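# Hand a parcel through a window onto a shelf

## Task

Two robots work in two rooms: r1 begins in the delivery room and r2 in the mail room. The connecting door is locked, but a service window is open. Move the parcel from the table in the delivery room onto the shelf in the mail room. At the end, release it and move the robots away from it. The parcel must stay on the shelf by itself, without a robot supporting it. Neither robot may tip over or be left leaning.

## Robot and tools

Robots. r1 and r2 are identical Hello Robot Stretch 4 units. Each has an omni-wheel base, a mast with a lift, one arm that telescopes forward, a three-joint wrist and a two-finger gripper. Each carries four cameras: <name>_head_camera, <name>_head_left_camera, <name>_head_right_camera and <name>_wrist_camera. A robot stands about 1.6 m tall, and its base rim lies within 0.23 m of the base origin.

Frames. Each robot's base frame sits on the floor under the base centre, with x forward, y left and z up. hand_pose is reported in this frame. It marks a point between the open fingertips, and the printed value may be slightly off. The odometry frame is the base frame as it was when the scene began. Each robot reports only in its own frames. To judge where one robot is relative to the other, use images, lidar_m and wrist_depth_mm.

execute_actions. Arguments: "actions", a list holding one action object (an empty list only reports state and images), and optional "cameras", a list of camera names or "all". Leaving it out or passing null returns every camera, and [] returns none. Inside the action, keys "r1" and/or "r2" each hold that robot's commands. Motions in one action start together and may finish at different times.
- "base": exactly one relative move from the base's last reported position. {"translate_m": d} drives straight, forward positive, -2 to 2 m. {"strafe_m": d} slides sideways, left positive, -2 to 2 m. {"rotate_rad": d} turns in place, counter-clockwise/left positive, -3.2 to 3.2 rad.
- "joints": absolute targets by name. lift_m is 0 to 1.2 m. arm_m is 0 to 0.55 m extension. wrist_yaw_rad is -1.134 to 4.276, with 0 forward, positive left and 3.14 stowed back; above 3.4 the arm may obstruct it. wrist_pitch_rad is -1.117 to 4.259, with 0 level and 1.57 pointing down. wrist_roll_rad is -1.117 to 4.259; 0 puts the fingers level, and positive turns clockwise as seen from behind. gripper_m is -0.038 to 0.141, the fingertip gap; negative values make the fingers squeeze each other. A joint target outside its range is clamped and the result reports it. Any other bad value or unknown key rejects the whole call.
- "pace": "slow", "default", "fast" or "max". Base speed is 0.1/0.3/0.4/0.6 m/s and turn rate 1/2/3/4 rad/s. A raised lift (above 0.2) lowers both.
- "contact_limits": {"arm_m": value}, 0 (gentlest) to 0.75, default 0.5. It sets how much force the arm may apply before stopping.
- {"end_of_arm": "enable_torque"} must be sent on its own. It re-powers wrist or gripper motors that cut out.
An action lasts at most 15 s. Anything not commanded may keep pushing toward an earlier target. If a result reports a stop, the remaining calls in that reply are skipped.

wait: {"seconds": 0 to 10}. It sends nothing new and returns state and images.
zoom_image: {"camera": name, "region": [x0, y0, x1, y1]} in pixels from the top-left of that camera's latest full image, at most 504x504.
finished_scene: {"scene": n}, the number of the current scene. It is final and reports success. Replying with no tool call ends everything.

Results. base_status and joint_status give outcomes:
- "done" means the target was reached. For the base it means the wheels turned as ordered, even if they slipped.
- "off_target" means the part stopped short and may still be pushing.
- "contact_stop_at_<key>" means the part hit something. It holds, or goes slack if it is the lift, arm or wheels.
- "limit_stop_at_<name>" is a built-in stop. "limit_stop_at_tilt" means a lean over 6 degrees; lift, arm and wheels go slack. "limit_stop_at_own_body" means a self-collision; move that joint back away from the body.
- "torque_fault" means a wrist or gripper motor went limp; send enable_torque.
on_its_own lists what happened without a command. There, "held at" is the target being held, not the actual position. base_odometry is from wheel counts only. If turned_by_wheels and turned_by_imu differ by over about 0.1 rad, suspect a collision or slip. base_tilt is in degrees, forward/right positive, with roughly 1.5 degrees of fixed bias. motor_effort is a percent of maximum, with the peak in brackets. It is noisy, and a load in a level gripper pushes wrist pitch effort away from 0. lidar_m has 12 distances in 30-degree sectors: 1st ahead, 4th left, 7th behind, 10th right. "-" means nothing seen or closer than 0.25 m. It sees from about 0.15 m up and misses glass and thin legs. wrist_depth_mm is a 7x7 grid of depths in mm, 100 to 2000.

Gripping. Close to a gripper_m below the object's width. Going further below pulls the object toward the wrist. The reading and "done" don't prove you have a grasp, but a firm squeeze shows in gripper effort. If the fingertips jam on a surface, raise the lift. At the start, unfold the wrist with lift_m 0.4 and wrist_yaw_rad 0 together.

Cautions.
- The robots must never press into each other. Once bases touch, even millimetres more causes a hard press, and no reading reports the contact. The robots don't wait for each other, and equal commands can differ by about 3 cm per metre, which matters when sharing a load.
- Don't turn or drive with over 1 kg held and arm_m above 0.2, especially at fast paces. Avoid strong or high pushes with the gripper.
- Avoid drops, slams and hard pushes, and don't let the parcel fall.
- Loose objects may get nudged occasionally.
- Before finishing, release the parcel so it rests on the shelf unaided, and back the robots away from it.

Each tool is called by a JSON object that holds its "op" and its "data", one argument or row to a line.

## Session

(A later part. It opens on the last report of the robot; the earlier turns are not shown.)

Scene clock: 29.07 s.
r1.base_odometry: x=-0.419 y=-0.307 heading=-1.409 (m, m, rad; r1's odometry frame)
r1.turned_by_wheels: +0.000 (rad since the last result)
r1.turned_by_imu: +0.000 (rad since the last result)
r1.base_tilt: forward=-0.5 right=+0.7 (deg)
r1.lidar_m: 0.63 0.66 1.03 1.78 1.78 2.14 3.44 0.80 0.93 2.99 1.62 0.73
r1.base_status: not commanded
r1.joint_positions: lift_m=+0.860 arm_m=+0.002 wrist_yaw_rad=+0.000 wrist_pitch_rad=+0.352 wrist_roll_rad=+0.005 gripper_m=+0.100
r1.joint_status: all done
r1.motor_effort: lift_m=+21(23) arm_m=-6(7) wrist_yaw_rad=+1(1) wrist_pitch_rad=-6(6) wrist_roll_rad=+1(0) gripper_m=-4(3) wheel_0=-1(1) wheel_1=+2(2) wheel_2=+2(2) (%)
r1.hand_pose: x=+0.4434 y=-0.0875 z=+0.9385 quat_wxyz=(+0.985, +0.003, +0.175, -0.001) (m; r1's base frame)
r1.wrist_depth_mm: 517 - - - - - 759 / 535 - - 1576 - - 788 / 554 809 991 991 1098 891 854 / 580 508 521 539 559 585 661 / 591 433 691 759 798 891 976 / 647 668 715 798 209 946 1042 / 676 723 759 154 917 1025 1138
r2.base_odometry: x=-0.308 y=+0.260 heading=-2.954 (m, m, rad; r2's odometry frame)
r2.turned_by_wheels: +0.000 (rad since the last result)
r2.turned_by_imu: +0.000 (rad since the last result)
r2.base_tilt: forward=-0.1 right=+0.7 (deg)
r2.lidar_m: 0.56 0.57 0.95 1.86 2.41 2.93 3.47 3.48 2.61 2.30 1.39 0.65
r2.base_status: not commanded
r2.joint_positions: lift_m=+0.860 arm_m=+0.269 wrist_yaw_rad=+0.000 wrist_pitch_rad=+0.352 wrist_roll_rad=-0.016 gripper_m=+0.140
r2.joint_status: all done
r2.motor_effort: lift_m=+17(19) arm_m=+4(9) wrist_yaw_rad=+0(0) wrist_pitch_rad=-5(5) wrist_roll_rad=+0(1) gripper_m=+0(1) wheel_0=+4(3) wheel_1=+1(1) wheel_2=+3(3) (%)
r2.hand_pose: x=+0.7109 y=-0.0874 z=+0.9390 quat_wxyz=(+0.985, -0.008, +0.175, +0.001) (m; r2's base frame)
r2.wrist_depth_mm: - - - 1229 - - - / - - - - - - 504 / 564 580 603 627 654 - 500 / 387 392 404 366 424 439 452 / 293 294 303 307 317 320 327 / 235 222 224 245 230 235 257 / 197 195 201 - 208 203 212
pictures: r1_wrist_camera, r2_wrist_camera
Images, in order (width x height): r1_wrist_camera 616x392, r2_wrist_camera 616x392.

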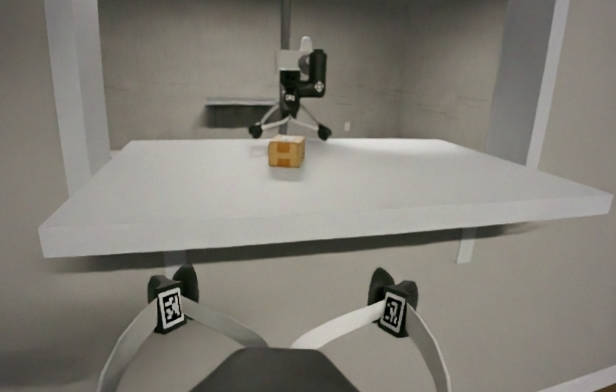

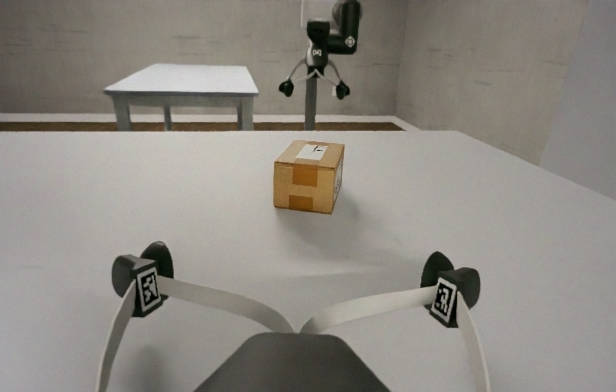

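Aligned; front about 0.035 m farther than last time.

{"op": "execute_actions", "data": {
  "actions": [
    {"r2":{"joints":{"arm_m":0.465,"lift_m":0.848}}}
  ],
  "cameras": ["r2_wrist_camera"]
}}

{"op": "execute_actions", "data": {
  "actions": [
    {"r2":{"joints":{"gripper_m":0.02}}}
  ],
  "cameras": []
}}

{"op": "execute_actions", "data": {
  "actions": [
    {"r2":{"joints":{"lift_m":0.88},"pace":"fast"}}
  ],
  "cameras": ["r2_wrist_camera"]
}}

Scene clock: 31.03 s.
r1.base_odometry: x=-0.419 y=-0.307 heading=-1.409 (m, m, rad; r1's odometry frame)
r1.turned_by_wheels: +0.000 (rad since the last result)
r1.turned_by_imu: +0.000 (rad since the last result)
r1.base_tilt: forward=-0.7 right=+0.7 (deg)
r1.lidar_m: 0.64 0.65 1.04 1.77 1.80 2.15 3.45 0.78 0.92 2.99 1.61 0.72
r1.base_status: not commanded
r1.joint_positions: lift_m=+0.860 arm_m=+0.002 wrist_yaw_rad=+0.000 wrist_pitch_rad=+0.352 wrist_roll_rad=+0.005 gripper_m=+0.100
r1.joint_status: not commanded
r1.motor_effort: lift_m=+21(21) arm_m=-6(7) wrist_yaw_rad=+2(2) wrist_pitch_rad=-7(6) wrist_roll_rad=+0(0) gripper_m=-3(5) wheel_0=-1(0) wheel_1=+2(2) wheel_2=+2(2) (%)
r1.hand_pose: x=+0.4434 y=-0.0875 z=+0.9385 quat_wxyz=(+0.985, +0.003, +0.175, -0.001) (m; r1's base frame)
r1.wrist_depth_mm: 512 - - - - - 759 / 539 - - 976 - - 788 / 559 809 976 866 1098 931 842 / 574 508 530 544 559 580 668 / 591 436 683 750 809 891 960 / 654 676 723 788 210 946 1060 / 683 715 768 154 904 1025 1138
r2.base_odometry: x=-0.308 y=+0.260 heading=-2.954 (m, m, rad; r2's odometry frame)
r2.turned_by_wheels: +0.000 (rad since the last result)
r2.turned_by_imu: +0.000 (rad since the last result)
r2.base_tilt: forward=+0.0 right=+0.6 (deg)
r2.lidar_m: 0.55 0.54 0.96 1.85 2.43 2.95 3.49 3.50 2.59 2.30 1.39 0.62
r2.base_status: not commanded
r2.joint_positions: lift_m=+0.848 arm_m=+0.464 wrist_yaw_rad=+0.000 wrist_pitch_rad=+0.352 wrist_roll_rad=-0.016 gripper_m=+0.140
r2.joint_status: all done
r2.motor_effort: lift_m=+17(16) arm_m=+4(5) wrist_yaw_rad=+1(2) wrist_pitch_rad=-5(6) wrist_roll_rad=+0(1) gripper_m=+1(1) wheel_0=+3(3) wheel_1=+2(1) wheel_2=+3(3) (%)
r2.hand_pose: x=+0.9059 y=-0.0874 z=+0.9270 quat_wxyz=(+0.985, -0.008, +0.175, +0.001) (m; r2's base frame)
r2.wrist_depth_mm: - - - 1060 - - - / - - - - - - - / - - - - - - - / 355 359 370 384 394 407 415 / 270 272 277 191 289 297 303 / 218 205 191 177 213 216 237 / 181 179 186 - 192 189 196
pictures: r2_wrist_camera
Images, in order (width x height): r2_wrist_camera 616x392.

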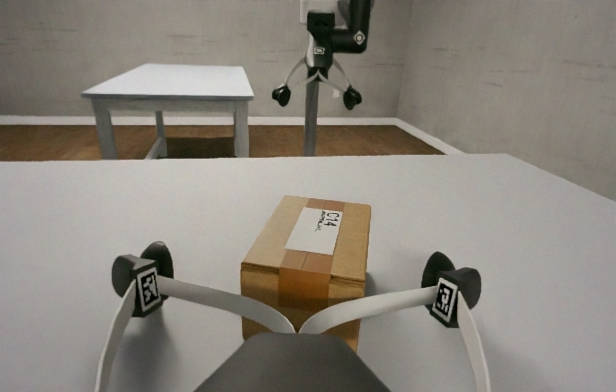

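Scene clock: 33.20 s.
r1.base_odometry: x=-0.419 y=-0.307 heading=-1.409 (m, m, rad; r1's odometry frame)
r1.turned_by_wheels: +0.000 (rad since the last result)
r1.turned_by_imu: +0.000 (rad since the last result)
r1.base_tilt: forward=-0.5 right=+0.8 (deg)
r1.lidar_m: 0.63 0.65 1.03 1.77 1.78 2.15 3.46 0.79 0.92 2.98 1.61 0.75
r1.base_status: not commanded
r1.joint_positions: lift_m=+0.860 arm_m=+0.002 wrist_yaw_rad=+0.000 wrist_pitch_rad=+0.352 wrist_roll_rad=+0.005 gripper_m=+0.100
r1.joint_status: not commanded
r1.motor_effort: lift_m=+21(21) arm_m=-6(6) wrist_yaw_rad=+2(3) wrist_pitch_rad=-6(7) wrist_roll_rad=+1(0) gripper_m=-2(3) wheel_0=-1(0) wheel_1=+2(2) wheel_2=+2(2) (%)
r1.hand_pose: x=+0.4434 y=-0.0875 z=+0.9385 quat_wxyz=(+0.985, +0.003, +0.175, -0.001) (m; r1's base frame)
r1.wrist_depth_mm: 517 - - - - - 750 / 535 - - 960 - - 778 / 559 809 991 809 1098 904 854 / 580 508 530 539 554 580 668 / 591 436 691 759 809 891 960 / 654 661 732 788 210 960 1060 / 683 707 768 154 904 1025 1118
r2.base_odometry: x=-0.308 y=+0.260 heading=-2.954 (m, m, rad; r2's odometry frame)
r2.turned_by_wheels: +0.000 (rad since the last result)
r2.turned_by_imu: +0.000 (rad since the last result)
r2.base_tilt: forward=-0.1 right=+0.6 (deg)
r2.lidar_m: 0.56 0.56 0.97 1.85 2.44 2.95 3.48 3.50 2.59 2.30 1.39 0.64
r2.base_status: not commanded
r2.joint_positions: lift_m=+0.848 arm_m=+0.464 wrist_yaw_rad=+0.000 wrist_pitch_rad=+0.353 wrist_roll_rad=-0.016 gripper_m=+0.020
r2.joint_status: all done
r2.motor_effort: lift_m=+17(17) arm_m=+5(4) wrist_yaw_rad=+0(1) wrist_pitch_rad=-7(8) wrist_roll_rad=-1(1) gripper_m=-21(19) wheel_0=+3(3) wheel_1=+2(2) wheel_2=+3(3) (%)
r2.hand_pose: x=+0.9058 y=-0.0875 z=+0.9268 quat_wxyz=(+0.984, -0.008, +0.175, +0.001) (m; r2's base frame)
r2.wrist_depth_mm: - - - 1060 - - - / - 1983 - - - - - / - - - - - - - / 353 364 368 382 392 399 415 / 267 272 202 183 289 294 300 / 216 204 173 166 186 234 237 / 181 178 185 - 191 183 195
pictures: none
No camera images: the call's "cameras" was empty. Leave "cameras" out to get every camera's image.

Scene clock: 34.00 s.
r1.base_odometry: x=-0.419 y=-0.307 heading=-1.409 (m, m, rad; r1's odometry frame)
r1.turned_by_wheels: +0.000 (rad since the last result)
r1.turned_by_imu: +0.000 (rad since the last result)
r1.base_tilt: forward=-0.6 right=+0.7 (deg)
r1.lidar_m: 0.62 0.66 1.03 1.77 1.79 2.15 3.42 0.79 0.91 2.99 1.60 0.74
r1.base_status: not commanded
r1.joint_positions: lift_m=+0.860 arm_m=+0.002 wrist_yaw_rad=+0.000 wrist_pitch_rad=+0.352 wrist_roll_rad=+0.005 gripper_m=+0.100
r1.joint_status: not commanded
r1.motor_effort: lift_m=+21(21) arm_m=-6(6) wrist_yaw_rad=+2(2) wrist_pitch_rad=-7(6) wrist_roll_rad=-1(0) gripper_m=-4(1) wheel_0=-1(1) wheel_1=+2(2) wheel_2=+2(2) (%)
r1.hand_pose: x=+0.4434 y=-0.0875 z=+0.9385 quat_wxyz=(+0.985, +0.003, +0.175, -0.001) (m; r1's base frame)
r1.wrist_depth_mm: 521 - - - - - 750 / 535 - - 931 - - 798 / 554 820 976 820 1098 904 831 / 580 512 530 544 559 574 676 / 591 436 683 741 798 891 960 / 647 676 723 778 208 946 1060 / 676 715 768 154 904 1025 1098
r2.base_odometry: x=-0.308 y=+0.260 heading=-2.954 (m, m, rad; r2's odometry frame)
r2.turned_by_wheels: +0.000 (rad since the last result)
r2.turned_by_imu: +0.000 (rad since the last result)
r2.base_tilt: forward=+0.0 right=+0.6 (deg)
r2.lidar_m: 0.56 0.57 0.95 1.82 2.42 2.90 3.49 3.49 2.59 2.29 1.38 0.61
r2.base_status: not commanded
r2.joint_positions: lift_m=+0.880 arm_m=+0.464 wrist_yaw_rad=+0.000 wrist_pitch_rad=+0.353 wrist_roll_rad=-0.016 gripper_m=+0.020
r2.joint_status: all done
r2.motor_effort: lift_m=+22(22) arm_m=+4(4) wrist_yaw_rad=+0(2) wrist_pitch_rad=-8(8) wrist_roll_rad=+0(0) gripper_m=-22(20) wheel_0=+3(3) wheel_1=+1(1) wheel_2=+3(3) (%)
r2.hand_pose: x=+0.9058 y=-0.0875 z=+0.9583 quat_wxyz=(+0.984, -0.008, +0.176, +0.001) (m; r2's base frame)
r2.wrist_depth_mm: - - - 1060 - - - / - - - - - - - / - - - - - - - / 424 436 449 459 469 480 - / 324 329 202 183 351 357 364 / 260 246 173 165 186 281 286 / 220 214 222 - 232 222 236
pictures: r2_wrist_camera
Images, in order (width x height): r2_wrist_camera 616x392.

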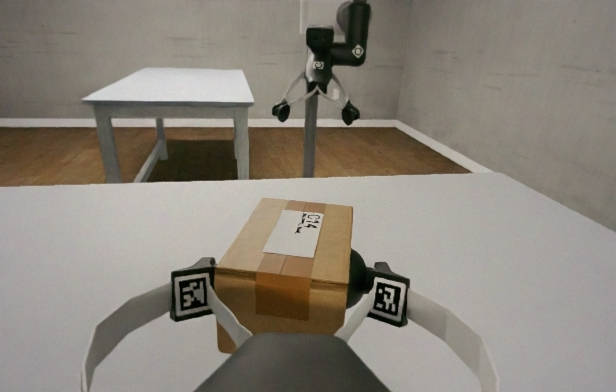

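{"op": "execute_actions", "data": {
  "actions": [
    {"r2":{"base":{"translate_m":-2.0},"joints":{"arm_m":0.2},"pace":"max"}}
  ],
  "cameras": []
}}

{"op": "execute_actions", "data": {
  "actions": [
    {"r2":{"base":{"rotate_rad":-2.67},"joints":{"lift_m":0.78},"pace":"fast"}}
  ],
  "cameras": ["r2_wrist_camera","r2_head_camera"]
}}

Scene clock: 40.83 s.
r1.base_odometry: x=-0.419 y=-0.307 heading=-1.409 (m, m, rad; r1's odometry frame)
r1.turned_by_wheels: +0.000 (rad since the last result)
r1.turned_by_imu: +0.000 (rad since the last result)
r1.base_tilt: forward=-0.5 right=+0.9 (deg)
r1.lidar_m: 0.65 0.65 1.05 1.78 1.79 2.14 3.44 0.80 0.91 2.98 1.63 0.75
r1.base_status: not commanded
r1.joint_positions: lift_m=+0.860 arm_m=+0.002 wrist_yaw_rad=+0.000 wrist_pitch_rad=+0.352 wrist_roll_rad=+0.005 gripper_m=+0.100
r1.joint_status: not commanded
r1.motor_effort: lift_m=+21(21) arm_m=-6(6) wrist_yaw_rad=+2(2) wrist_pitch_rad=-7(6) wrist_roll_rad=+0(0) gripper_m=-5(6) wheel_0=-1(1) wheel_1=+2(2) wheel_2=+2(2) (%)
r1.hand_pose: x=+0.4434 y=-0.0875 z=+0.9385 quat_wxyz=(+0.985, +0.003, +0.175, -0.001) (m; r1's base frame)
r1.wrist_depth_mm: 512 - - - - - 759 / 535 - - - - - 788 / 559 809 991 1042 1118 891 842 / 585 517 525 544 559 585 661 / 597 433 683 750 798 891 976 / 647 668 723 788 209 946 1025 / 683 723 768 154 904 1025 1138
r2.base_odometry: x=+1.657 y=+0.632 heading=-2.954 (m, m, rad; r2's odometry frame)
r2.turned_by_wheels: +0.000 (rad since the last result)
r2.turned_by_imu: +0.008 (rad since the last result)
r2.base_tilt: forward=-0.1 right=+0.7 (deg)
r2.lidar_m: 2.54 2.77 2.26 2.05 2.05 1.70 1.05 1.07 1.31 2.68 2.70 3.10
r2.base_status: done
r2.joint_positions: lift_m=+0.880 arm_m=+0.201 wrist_yaw_rad=+0.000 wrist_pitch_rad=+0.353 wrist_roll_rad=-0.016 gripper_m=+0.020
r2.joint_status: all done
r2.motor_effort: lift_m=+22(22) arm_m=-4(8) wrist_yaw_rad=+2(1) wrist_pitch_rad=-9(9) wrist_roll_rad=-1(1) gripper_m=-20(20) wheel_0=-2(5) wheel_1=+0(7) wheel_2=-2(13) (%)
r2.hand_pose: x=+0.6423 y=-0.0875 z=+0.9583 quat_wxyz=(+0.984, -0.008, +0.176, +0.001) (m; r2's base frame)
r2.wrist_depth_mm: 1983 - - - - - - / - - - - - - - / - - - - - - - / - - - - - - - / 1921 1983 202 183 - - - / 1537 1464 173 166 186 1661 1661 / 1255 1255 1308 - 1366 1308 1430
pictures: none
No camera images: the call's "cameras" was empty. Leave "cameras" out to get every camera's image.

Scene clock: 43.47 s.
r1.base_odometry: x=-0.419 y=-0.307 heading=-1.409 (m, m, rad; r1's odometry frame)
r1.turned_by_wheels: +0.000 (rad since the last result)
r1.turned_by_imu: +0.000 (rad since the last result)
r1.base_tilt: forward=-0.6 right=+0.8 (deg)
r1.lidar_m: 0.63 0.65 1.02 1.78 1.79 2.14 3.45 0.80 0.90 2.99 1.62 0.73
r1.base_status: not commanded
r1.joint_positions: lift_m=+0.860 arm_m=+0.002 wrist_yaw_rad=+0.000 wrist_pitch_rad=+0.352 wrist_roll_rad=+0.005 gripper_m=+0.100
r1.joint_status: not commanded
r1.motor_effort: lift_m=+21(21) arm_m=-6(6) wrist_yaw_rad=+2(2) wrist_pitch_rad=-7(6) wrist_roll_rad=+2(0) gripper_m=-2(0) wheel_0=-1(0) wheel_1=+2(2) wheel_2=+2(2) (%)
r1.hand_pose: x=+0.4434 y=-0.0875 z=+0.9385 quat_wxyz=(+0.985, +0.003, +0.175, -0.001) (m; r1's base frame)
r1.wrist_depth_mm: 517 - - - - - 759 / 535 - - - - - 798 / 564 798 991 1025 1118 917 842 / 585 504 525 539 559 585 668 / 597 436 683 750 798 878 960 / 647 668 723 778 210 946 1060 / 676 715 768 154 904 1025 1118
r2.base_odometry: x=+1.657 y=+0.632 heading=+0.659 (m, m, rad; r2's odometry frame)
r2.turned_by_wheels: -2.670 (rad since the last result)
r2.turned_by_imu: -2.652 (rad since the last result)
r2.base_tilt: forward=-0.1 right=+0.7 (deg)
r2.lidar_m: 1.06 1.24 2.70 2.70 3.16 2.58 2.77 2.30 2.02 2.01 1.73 1.05
r2.base_status: done
r2.joint_positions: lift_m=+0.780 arm_m=+0.201 wrist_yaw_rad=+0.000 wrist_pitch_rad=+0.353 wrist_roll_rad=-0.016 gripper_m=+0.020
r2.joint_status: all done
r2.motor_effort: lift_m=+18(18) arm_m=-5(4) wrist_yaw_rad=+2(1) wrist_pitch_rad=-8(8) wrist_roll_rad=+0(0) gripper_m=-20(19) wheel_0=+3(9) wheel_1=+0(7) wheel_2=+1(12) (%)
r2.hand_pose: x=+0.6424 y=-0.0874 z=+0.8586 quat_wxyz=(+0.984, -0.008, +0.176, +0.001) (m; r2's base frame)
r2.wrist_depth_mm: 1229 1182 1078 1025 960 904 866 / 1308 1229 1118 1078 1008 946 904 / 1397 842 820 854 891 976 946 / 1499 1430 1308 676 668 683 991 / 1661 1537 202 182 1182 1138 1042 / 1397 1336 173 166 186 1182 1118 / 1182 1138 1182 - 1255 1182 1160
pictures: r2_head_camera, r2_wrist_camera
Images, in order (width x height): r2_head_camera 420x560, r2_wrist_camera 616x392.

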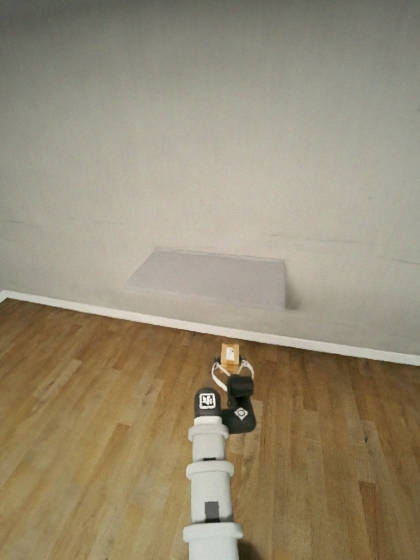

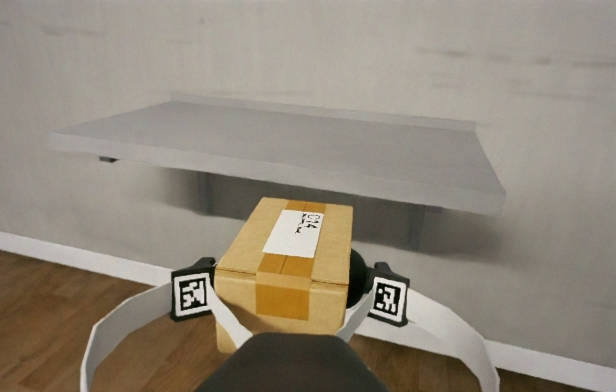

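{"op": "execute_actions", "data": {
  "actions": [
    {"r2":{"base":{"translate_m":0.3},"joints":{"lift_m":0.74,"arm_m":0.53},"pace":"fast"}}
  ],
  "cameras": ["r2_head_camera"]
}}

Scene clock: 45.73 s.
r1.base_odometry: x=-0.419 y=-0.307 heading=-1.409 (m, m, rad; r1's odometry frame)
r1.turned_by_wheels: +0.000 (rad since the last result)
r1.turned_by_imu: +0.000 (rad since the last result)
r1.base_tilt: forward=-0.6 right=+0.8 (deg)
r1.lidar_m: 0.64 0.64 1.03 1.78 1.80 2.14 3.45 0.79 0.89 2.99 1.61 0.74
r1.base_status: not commanded
r1.joint_positions: lift_m=+0.860 arm_m=+0.002 wrist_yaw_rad=+0.000 wrist_pitch_rad=+0.352 wrist_roll_rad=+0.005 gripper_m=+0.100
r1.joint_status: not commanded
r1.motor_effort: lift_m=+21(21) arm_m=-7(6) wrist_yaw_rad=+2(2) wrist_pitch_rad=-5(6) wrist_roll_rad=+1(1) gripper_m=-1(1) wheel_0=-1(1) wheel_1=+2(2) wheel_2=+2(2) (%)
r1.hand_pose: x=+0.4434 y=-0.0875 z=+0.9385 quat_wxyz=(+0.985, +0.003, +0.175, -0.001) (m; r1's base frame)
r1.wrist_depth_mm: 517 - - - - - 750 / 544 - - - - - 788 / 559 809 991 1025 1098 904 842 / 580 504 525 535 564 574 676 / 597 433 676 741 798 891 960 / 647 668 723 798 208 960 1025 / 676 723 768 154 878 1025 1118
r2.base_odometry: x=+1.894 y=+0.816 heading=+0.660 (m, m, rad; r2's odometry frame)
r2.turned_by_wheels: +0.000 (rad since the last result)
r2.turned_by_imu: -0.001 (rad since the last result)
r2.base_tilt: forward=+0.0 right=+0.5 (deg)
r2.lidar_m: 0.76 0.93 2.56 2.62 3.05 2.90 3.07 2.44 2.09 2.08 1.40 0.77
r2.base_status: done
r2.joint_positions: lift_m=+0.740 arm_m=+0.529 wrist_yaw_rad=+0.000 wrist_pitch_rad=+0.353 wrist_roll_rad=-0.016 gripper_m=+0.020
r2.joint_status: all done
r2.motor_effort: lift_m=+18(20) arm_m=+4(2) wrist_yaw_rad=+0(3) wrist_pitch_rad=-8(9) wrist_roll_rad=+0(1) gripper_m=-21(21) wheel_0=+0(10) wheel_1=+2(7) wheel_2=+3(10) (%)
r2.hand_pose: x=+0.9709 y=-0.0873 z=+0.8187 quat_wxyz=(+0.984, -0.008, +0.175, +0.002) (m; r2's base frame)
r2.wrist_depth_mm: 544 508 473 449 418 399 377 / 580 549 500 469 442 415 394 / 591 564 530 496 469 439 413 / 418 430 445 452 462 449 427 / 322 327 202 183 345 355 357 / 257 243 173 166 186 277 282 / 216 212 221 - 229 220 234
pictures: r2_head_camera
Images, in order (width x height): r2_head_camera 420x560.

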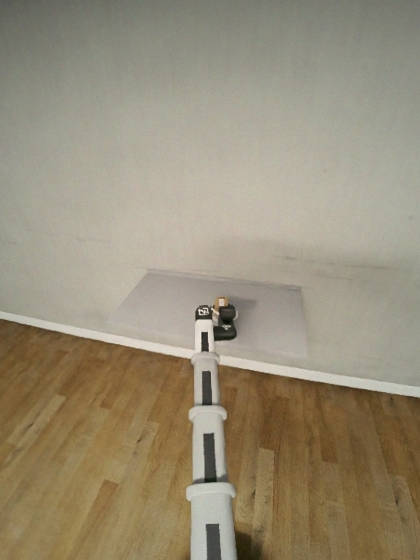

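{"op": "execute_actions", "data": {
  "actions": [
    {"r2":{"joints":{"lift_m":0.71}}}
  ],
  "cameras": []
}}

{"op": "execute_actions", "data": {
  "actions": [
    {"r2":{"joints":{"gripper_m":0.1}}}
  ],
  "cameras": []
}}

{"op": "execute_actions", "data": {
  "actions": [
    {"r2":{"joints":{"arm_m":0.0,"lift_m":0.725},"pace":"fast"}}
  ],
  "cameras": ["r2_wrist_camera"]
}}

Scene clock: 46.87 s.
r1.base_odometry: x=-0.419 y=-0.307 heading=-1.409 (m, m, rad; r1's odometry frame)
r1.turned_by_wheels: +0.000 (rad since the last result)
r1.turned_by_imu: +0.000 (rad since the last result)
r1.base_tilt: forward=-0.5 right=+0.8 (deg)
r1.lidar_m: 0.64 0.66 1.04 1.77 1.80 2.15 3.45 0.79 0.89 2.99 1.61 0.72
r1.base_status: not commanded
r1.joint_positions: lift_m=+0.860 arm_m=+0.002 wrist_yaw_rad=+0.000 wrist_pitch_rad=+0.352 wrist_roll_rad=+0.005 gripper_m=+0.100
r1.joint_status: not commanded
r1.motor_effort: lift_m=+21(21) arm_m=-7(6) wrist_yaw_rad=+2(2) wrist_pitch_rad=-7(6) wrist_roll_rad=+1(0) gripper_m=-1(4) wheel_0=+0(0) wheel_1=+2(2) wheel_2=+2(2) (%)
r1.hand_pose: x=+0.4434 y=-0.0875 z=+0.9385 quat_wxyz=(+0.985, +0.003, +0.175, -0.001) (m; r1's base frame)
r1.wrist_depth_mm: 517 - - - - - 759 / 535 - - - - - 788 / 554 809 991 1042 1098 917 866 / 580 512 525 539 554 580 676 / 597 436 683 759 788 891 960 / 654 661 732 798 210 946 1042 / 676 715 768 153 891 991 1138
r2.base_odometry: x=+1.894 y=+0.816 heading=+0.660 (m, m, rad; r2's odometry frame)
r2.turned_by_wheels: +0.000 (rad since the last result)
r2.turned_by_imu: +0.000 (rad since the last result)
r2.base_tilt: forward=+0.0 right=+0.5 (deg)
r2.lidar_m: 0.78 0.90 2.56 2.60 3.06 2.87 3.07 2.43 2.09 2.09 1.41 0.77
r2.base_status: not commanded
r2.joint_positions: lift_m=+0.710 arm_m=+0.529 wrist_yaw_rad=+0.000 wrist_pitch_rad=+0.353 wrist_roll_rad=-0.016 gripper_m=+0.020
r2.joint_status: all done
r2.motor_effort: lift_m=+17(17) arm_m=+4(4) wrist_yaw_rad=+1(1) wrist_pitch_rad=-8(8) wrist_roll_rad=-1(1) gripper_m=-19(21) wheel_0=+0(0) wheel_1=+2(2) wheel_2=+2(3) (%)
r2.hand_pose: x=+0.9709 y=-0.0873 z=+0.7887 quat_wxyz=(+0.984, -0.008, +0.176, +0.002) (m; r2's base frame)
r2.wrist_depth_mm: 544 512 473 445 418 397 377 / 585 535 504 469 445 418 394 / 512 530 508 484 462 436 415 / 353 362 368 379 389 399 410 / 268 273 202 183 289 294 300 / 216 204 173 166 187 232 236 / 181 177 184 - 191 182 195
pictures: none
No camera images: the call's "cameras" was empty. Leave "cameras" out to get every camera's image.

Scene clock: 48.50 s.
r1.base_odometry: x=-0.419 y=-0.307 heading=-1.409 (m, m, rad; r1's odometry frame)
r1.turned_by_wheels: +0.000 (rad since the last result)
r1.turned_by_imu: +0.000 (rad since the last result)
r1.base_tilt: forward=-0.5 right=+0.7 (deg)
r1.lidar_m: 0.64 0.65 1.02 1.77 1.79 2.14 3.45 0.80 0.92 2.98 1.62 0.76
r1.base_status: not commanded
r1.joint_positions: lift_m=+0.860 arm_m=+0.002 wrist_yaw_rad=+0.000 wrist_pitch_rad=+0.352 wrist_roll_rad=+0.005 gripper_m=+0.100
r1.joint_status: not commanded
r1.motor_effort: lift_m=+21(21) arm_m=-6(6) wrist_yaw_rad=+2(2) wrist_pitch_rad=-6(7) wrist_roll_rad=+0(0) gripper_m=-1(2) wheel_0=+0(0) wheel_1=+2(2) wheel_2=+2(2) (%)
r1.hand_pose: x=+0.4434 y=-0.0875 z=+0.9385 quat_wxyz=(+0.985, +0.003, +0.175, -0.001) (m; r1's base frame)
r1.wrist_depth_mm: 517 - - - - - 750 / 535 - - - - - 788 / 559 820 976 1008 1098 917 842 / 585 508 530 544 564 585 668 / 597 439 683 759 798 878 976 / 647 668 723 788 209 946 1025 / 676 715 768 154 891 1008 1118
r2.base_odometry: x=+1.894 y=+0.816 heading=+0.660 (m, m, rad; r2's odometry frame)
r2.turned_by_wheels: +0.000 (rad since the last result)
r2.turned_by_imu: +0.000 (rad since the last result)
r2.base_tilt: forward=+0.0 right=+0.6 (deg)
r2.lidar_m: 0.78 0.91 2.54 2.62 3.07 2.88 3.10 2.40 2.10 2.11 1.42 0.77
r2.base_status: not commanded
r2.joint_positions: lift_m=+0.710 arm_m=+0.529 wrist_yaw_rad=+0.000 wrist_pitch_rad=+0.351 wrist_roll_rad=-0.016 gripper_m=+0.100
r2.joint_status: all done
r2.motor_effort: lift_m=+17(17) arm_m=+4(4) wrist_yaw_rad=+1(1) wrist_pitch_rad=-1(8) wrist_roll_rad=+1(0) gripper_m=-1(18) wheel_0=+0(0) wheel_1=+2(2) wheel_2=+3(3) (%)
r2.hand_pose: x=+0.9711 y=-0.0874 z=+0.7893 quat_wxyz=(+0.985, -0.008, +0.174, +0.002) (m; r2's base frame)
r2.wrist_depth_mm: 544 508 473 449 418 397 379 / 580 544 504 473 442 418 397 / 521 539 517 484 459 436 415 / 359 366 375 384 397 407 415 / 271 276 220 191 281 297 303 / 218 212 192 178 203 236 239 / 182 180 186 - 193 189 197
pictures: none
No camera images: the call's "cameras" was empty. Leave "cameras" out to get every camera's image.

Scene clock: 50.67 s.
r1.base_odometry: x=-0.419 y=-0.307 heading=-1.409 (m, m, rad; r1's odometry frame)
r1.turned_by_wheels: +0.000 (rad since the last result)
r1.turned_by_imu: +0.000 (rad since the last result)
r1.base_tilt: forward=-0.5 right=+0.6 (deg)
r1.lidar_m: 0.63 0.65 1.05 1.78 1.80 2.13 3.46 0.79 0.92 2.97 1.62 0.73
r1.base_status: not commanded
r1.joint_positions: lift_m=+0.860 arm_m=+0.002 wrist_yaw_rad=+0.000 wrist_pitch_rad=+0.352 wrist_roll_rad=+0.005 gripper_m=+0.100
r1.joint_status: not commanded
r1.motor_effort: lift_m=+21(21) arm_m=-6(7) wrist_yaw_rad=+2(2) wrist_pitch_rad=-6(5) wrist_roll_rad=+0(0) gripper_m=-8(3) wheel_0=-1(1) wheel_1=+2(2) wheel_2=+2(2) (%)
r1.hand_pose: x=+0.4434 y=-0.0875 z=+0.9385 quat_wxyz=(+0.985, +0.003, +0.175, -0.001) (m; r1's base frame)
r1.wrist_depth_mm: 517 - - - - - 750 / 535 - - - - - 778 / 564 798 976 1008 1118 917 842 / 585 508 530 544 564 580 676 / 591 433 683 750 809 891 976 / 647 661 723 798 210 946 1042 / 676 715 768 153 917 1025 1138
r2.base_odometry: x=+1.894 y=+0.816 heading=+0.660 (m, m, rad; r2's odometry frame)
r2.turned_by_wheels: +0.000 (rad since the last result)
r2.turned_by_imu: +0.000 (rad since the last result)
r2.base_tilt: forward=-0.1 right=+0.6 (deg)
r2.lidar_m: 0.75 0.91 2.56 2.64 3.06 2.90 3.06 2.43 2.08 2.11 1.40 0.76
r2.base_status: not commanded
r2.joint_positions: lift_m=+0.725 arm_m=+0.001 wrist_yaw_rad=+0.000 wrist_pitch_rad=+0.352 wrist_roll_rad=-0.016 gripper_m=+0.100
r2.joint_status: all done
r2.motor_effort: lift_m=+22(21) arm_m=-4(4) wrist_yaw_rad=+2(0) wrist_pitch_rad=-6(7) wrist_roll_rad=+0(1) gripper_m=-1(1) wheel_0=+0(0) wheel_1=+2(2) wheel_2=+3(3) (%)
r2.hand_pose: x=+0.4425 y=-0.0875 z=+0.8035 quat_wxyz=(+0.985, -0.008, +0.175, +0.001) (m; r2's base frame)
r2.wrist_depth_mm: 1138 1060 991 917 878 820 788 / 1205 1098 1008 960 917 854 809 / 723 668 621 647 668 707 866 / 1397 1281 1205 1118 976 517 904 / 1537 1366 1255 1182 1098 1008 946 / 1308 1281 1255 1255 198 1078 1008 / 1078 1118 1118 - 1182 1118 1042
pictures: r2_wrist_camera
Images, in order (width x height): r2_wrist_camera 616x392.

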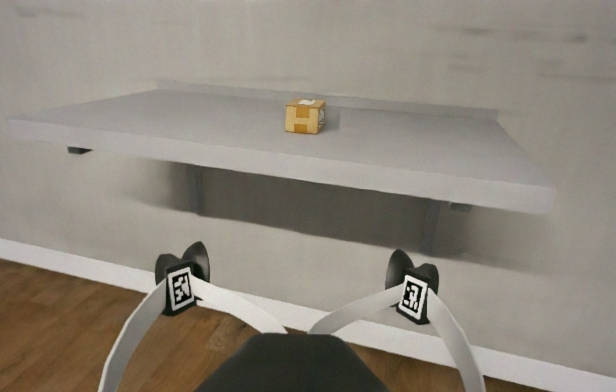

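{"op": "finished_scene", "data": {
  "scene": 2
}}

The scene is finished: the task was done.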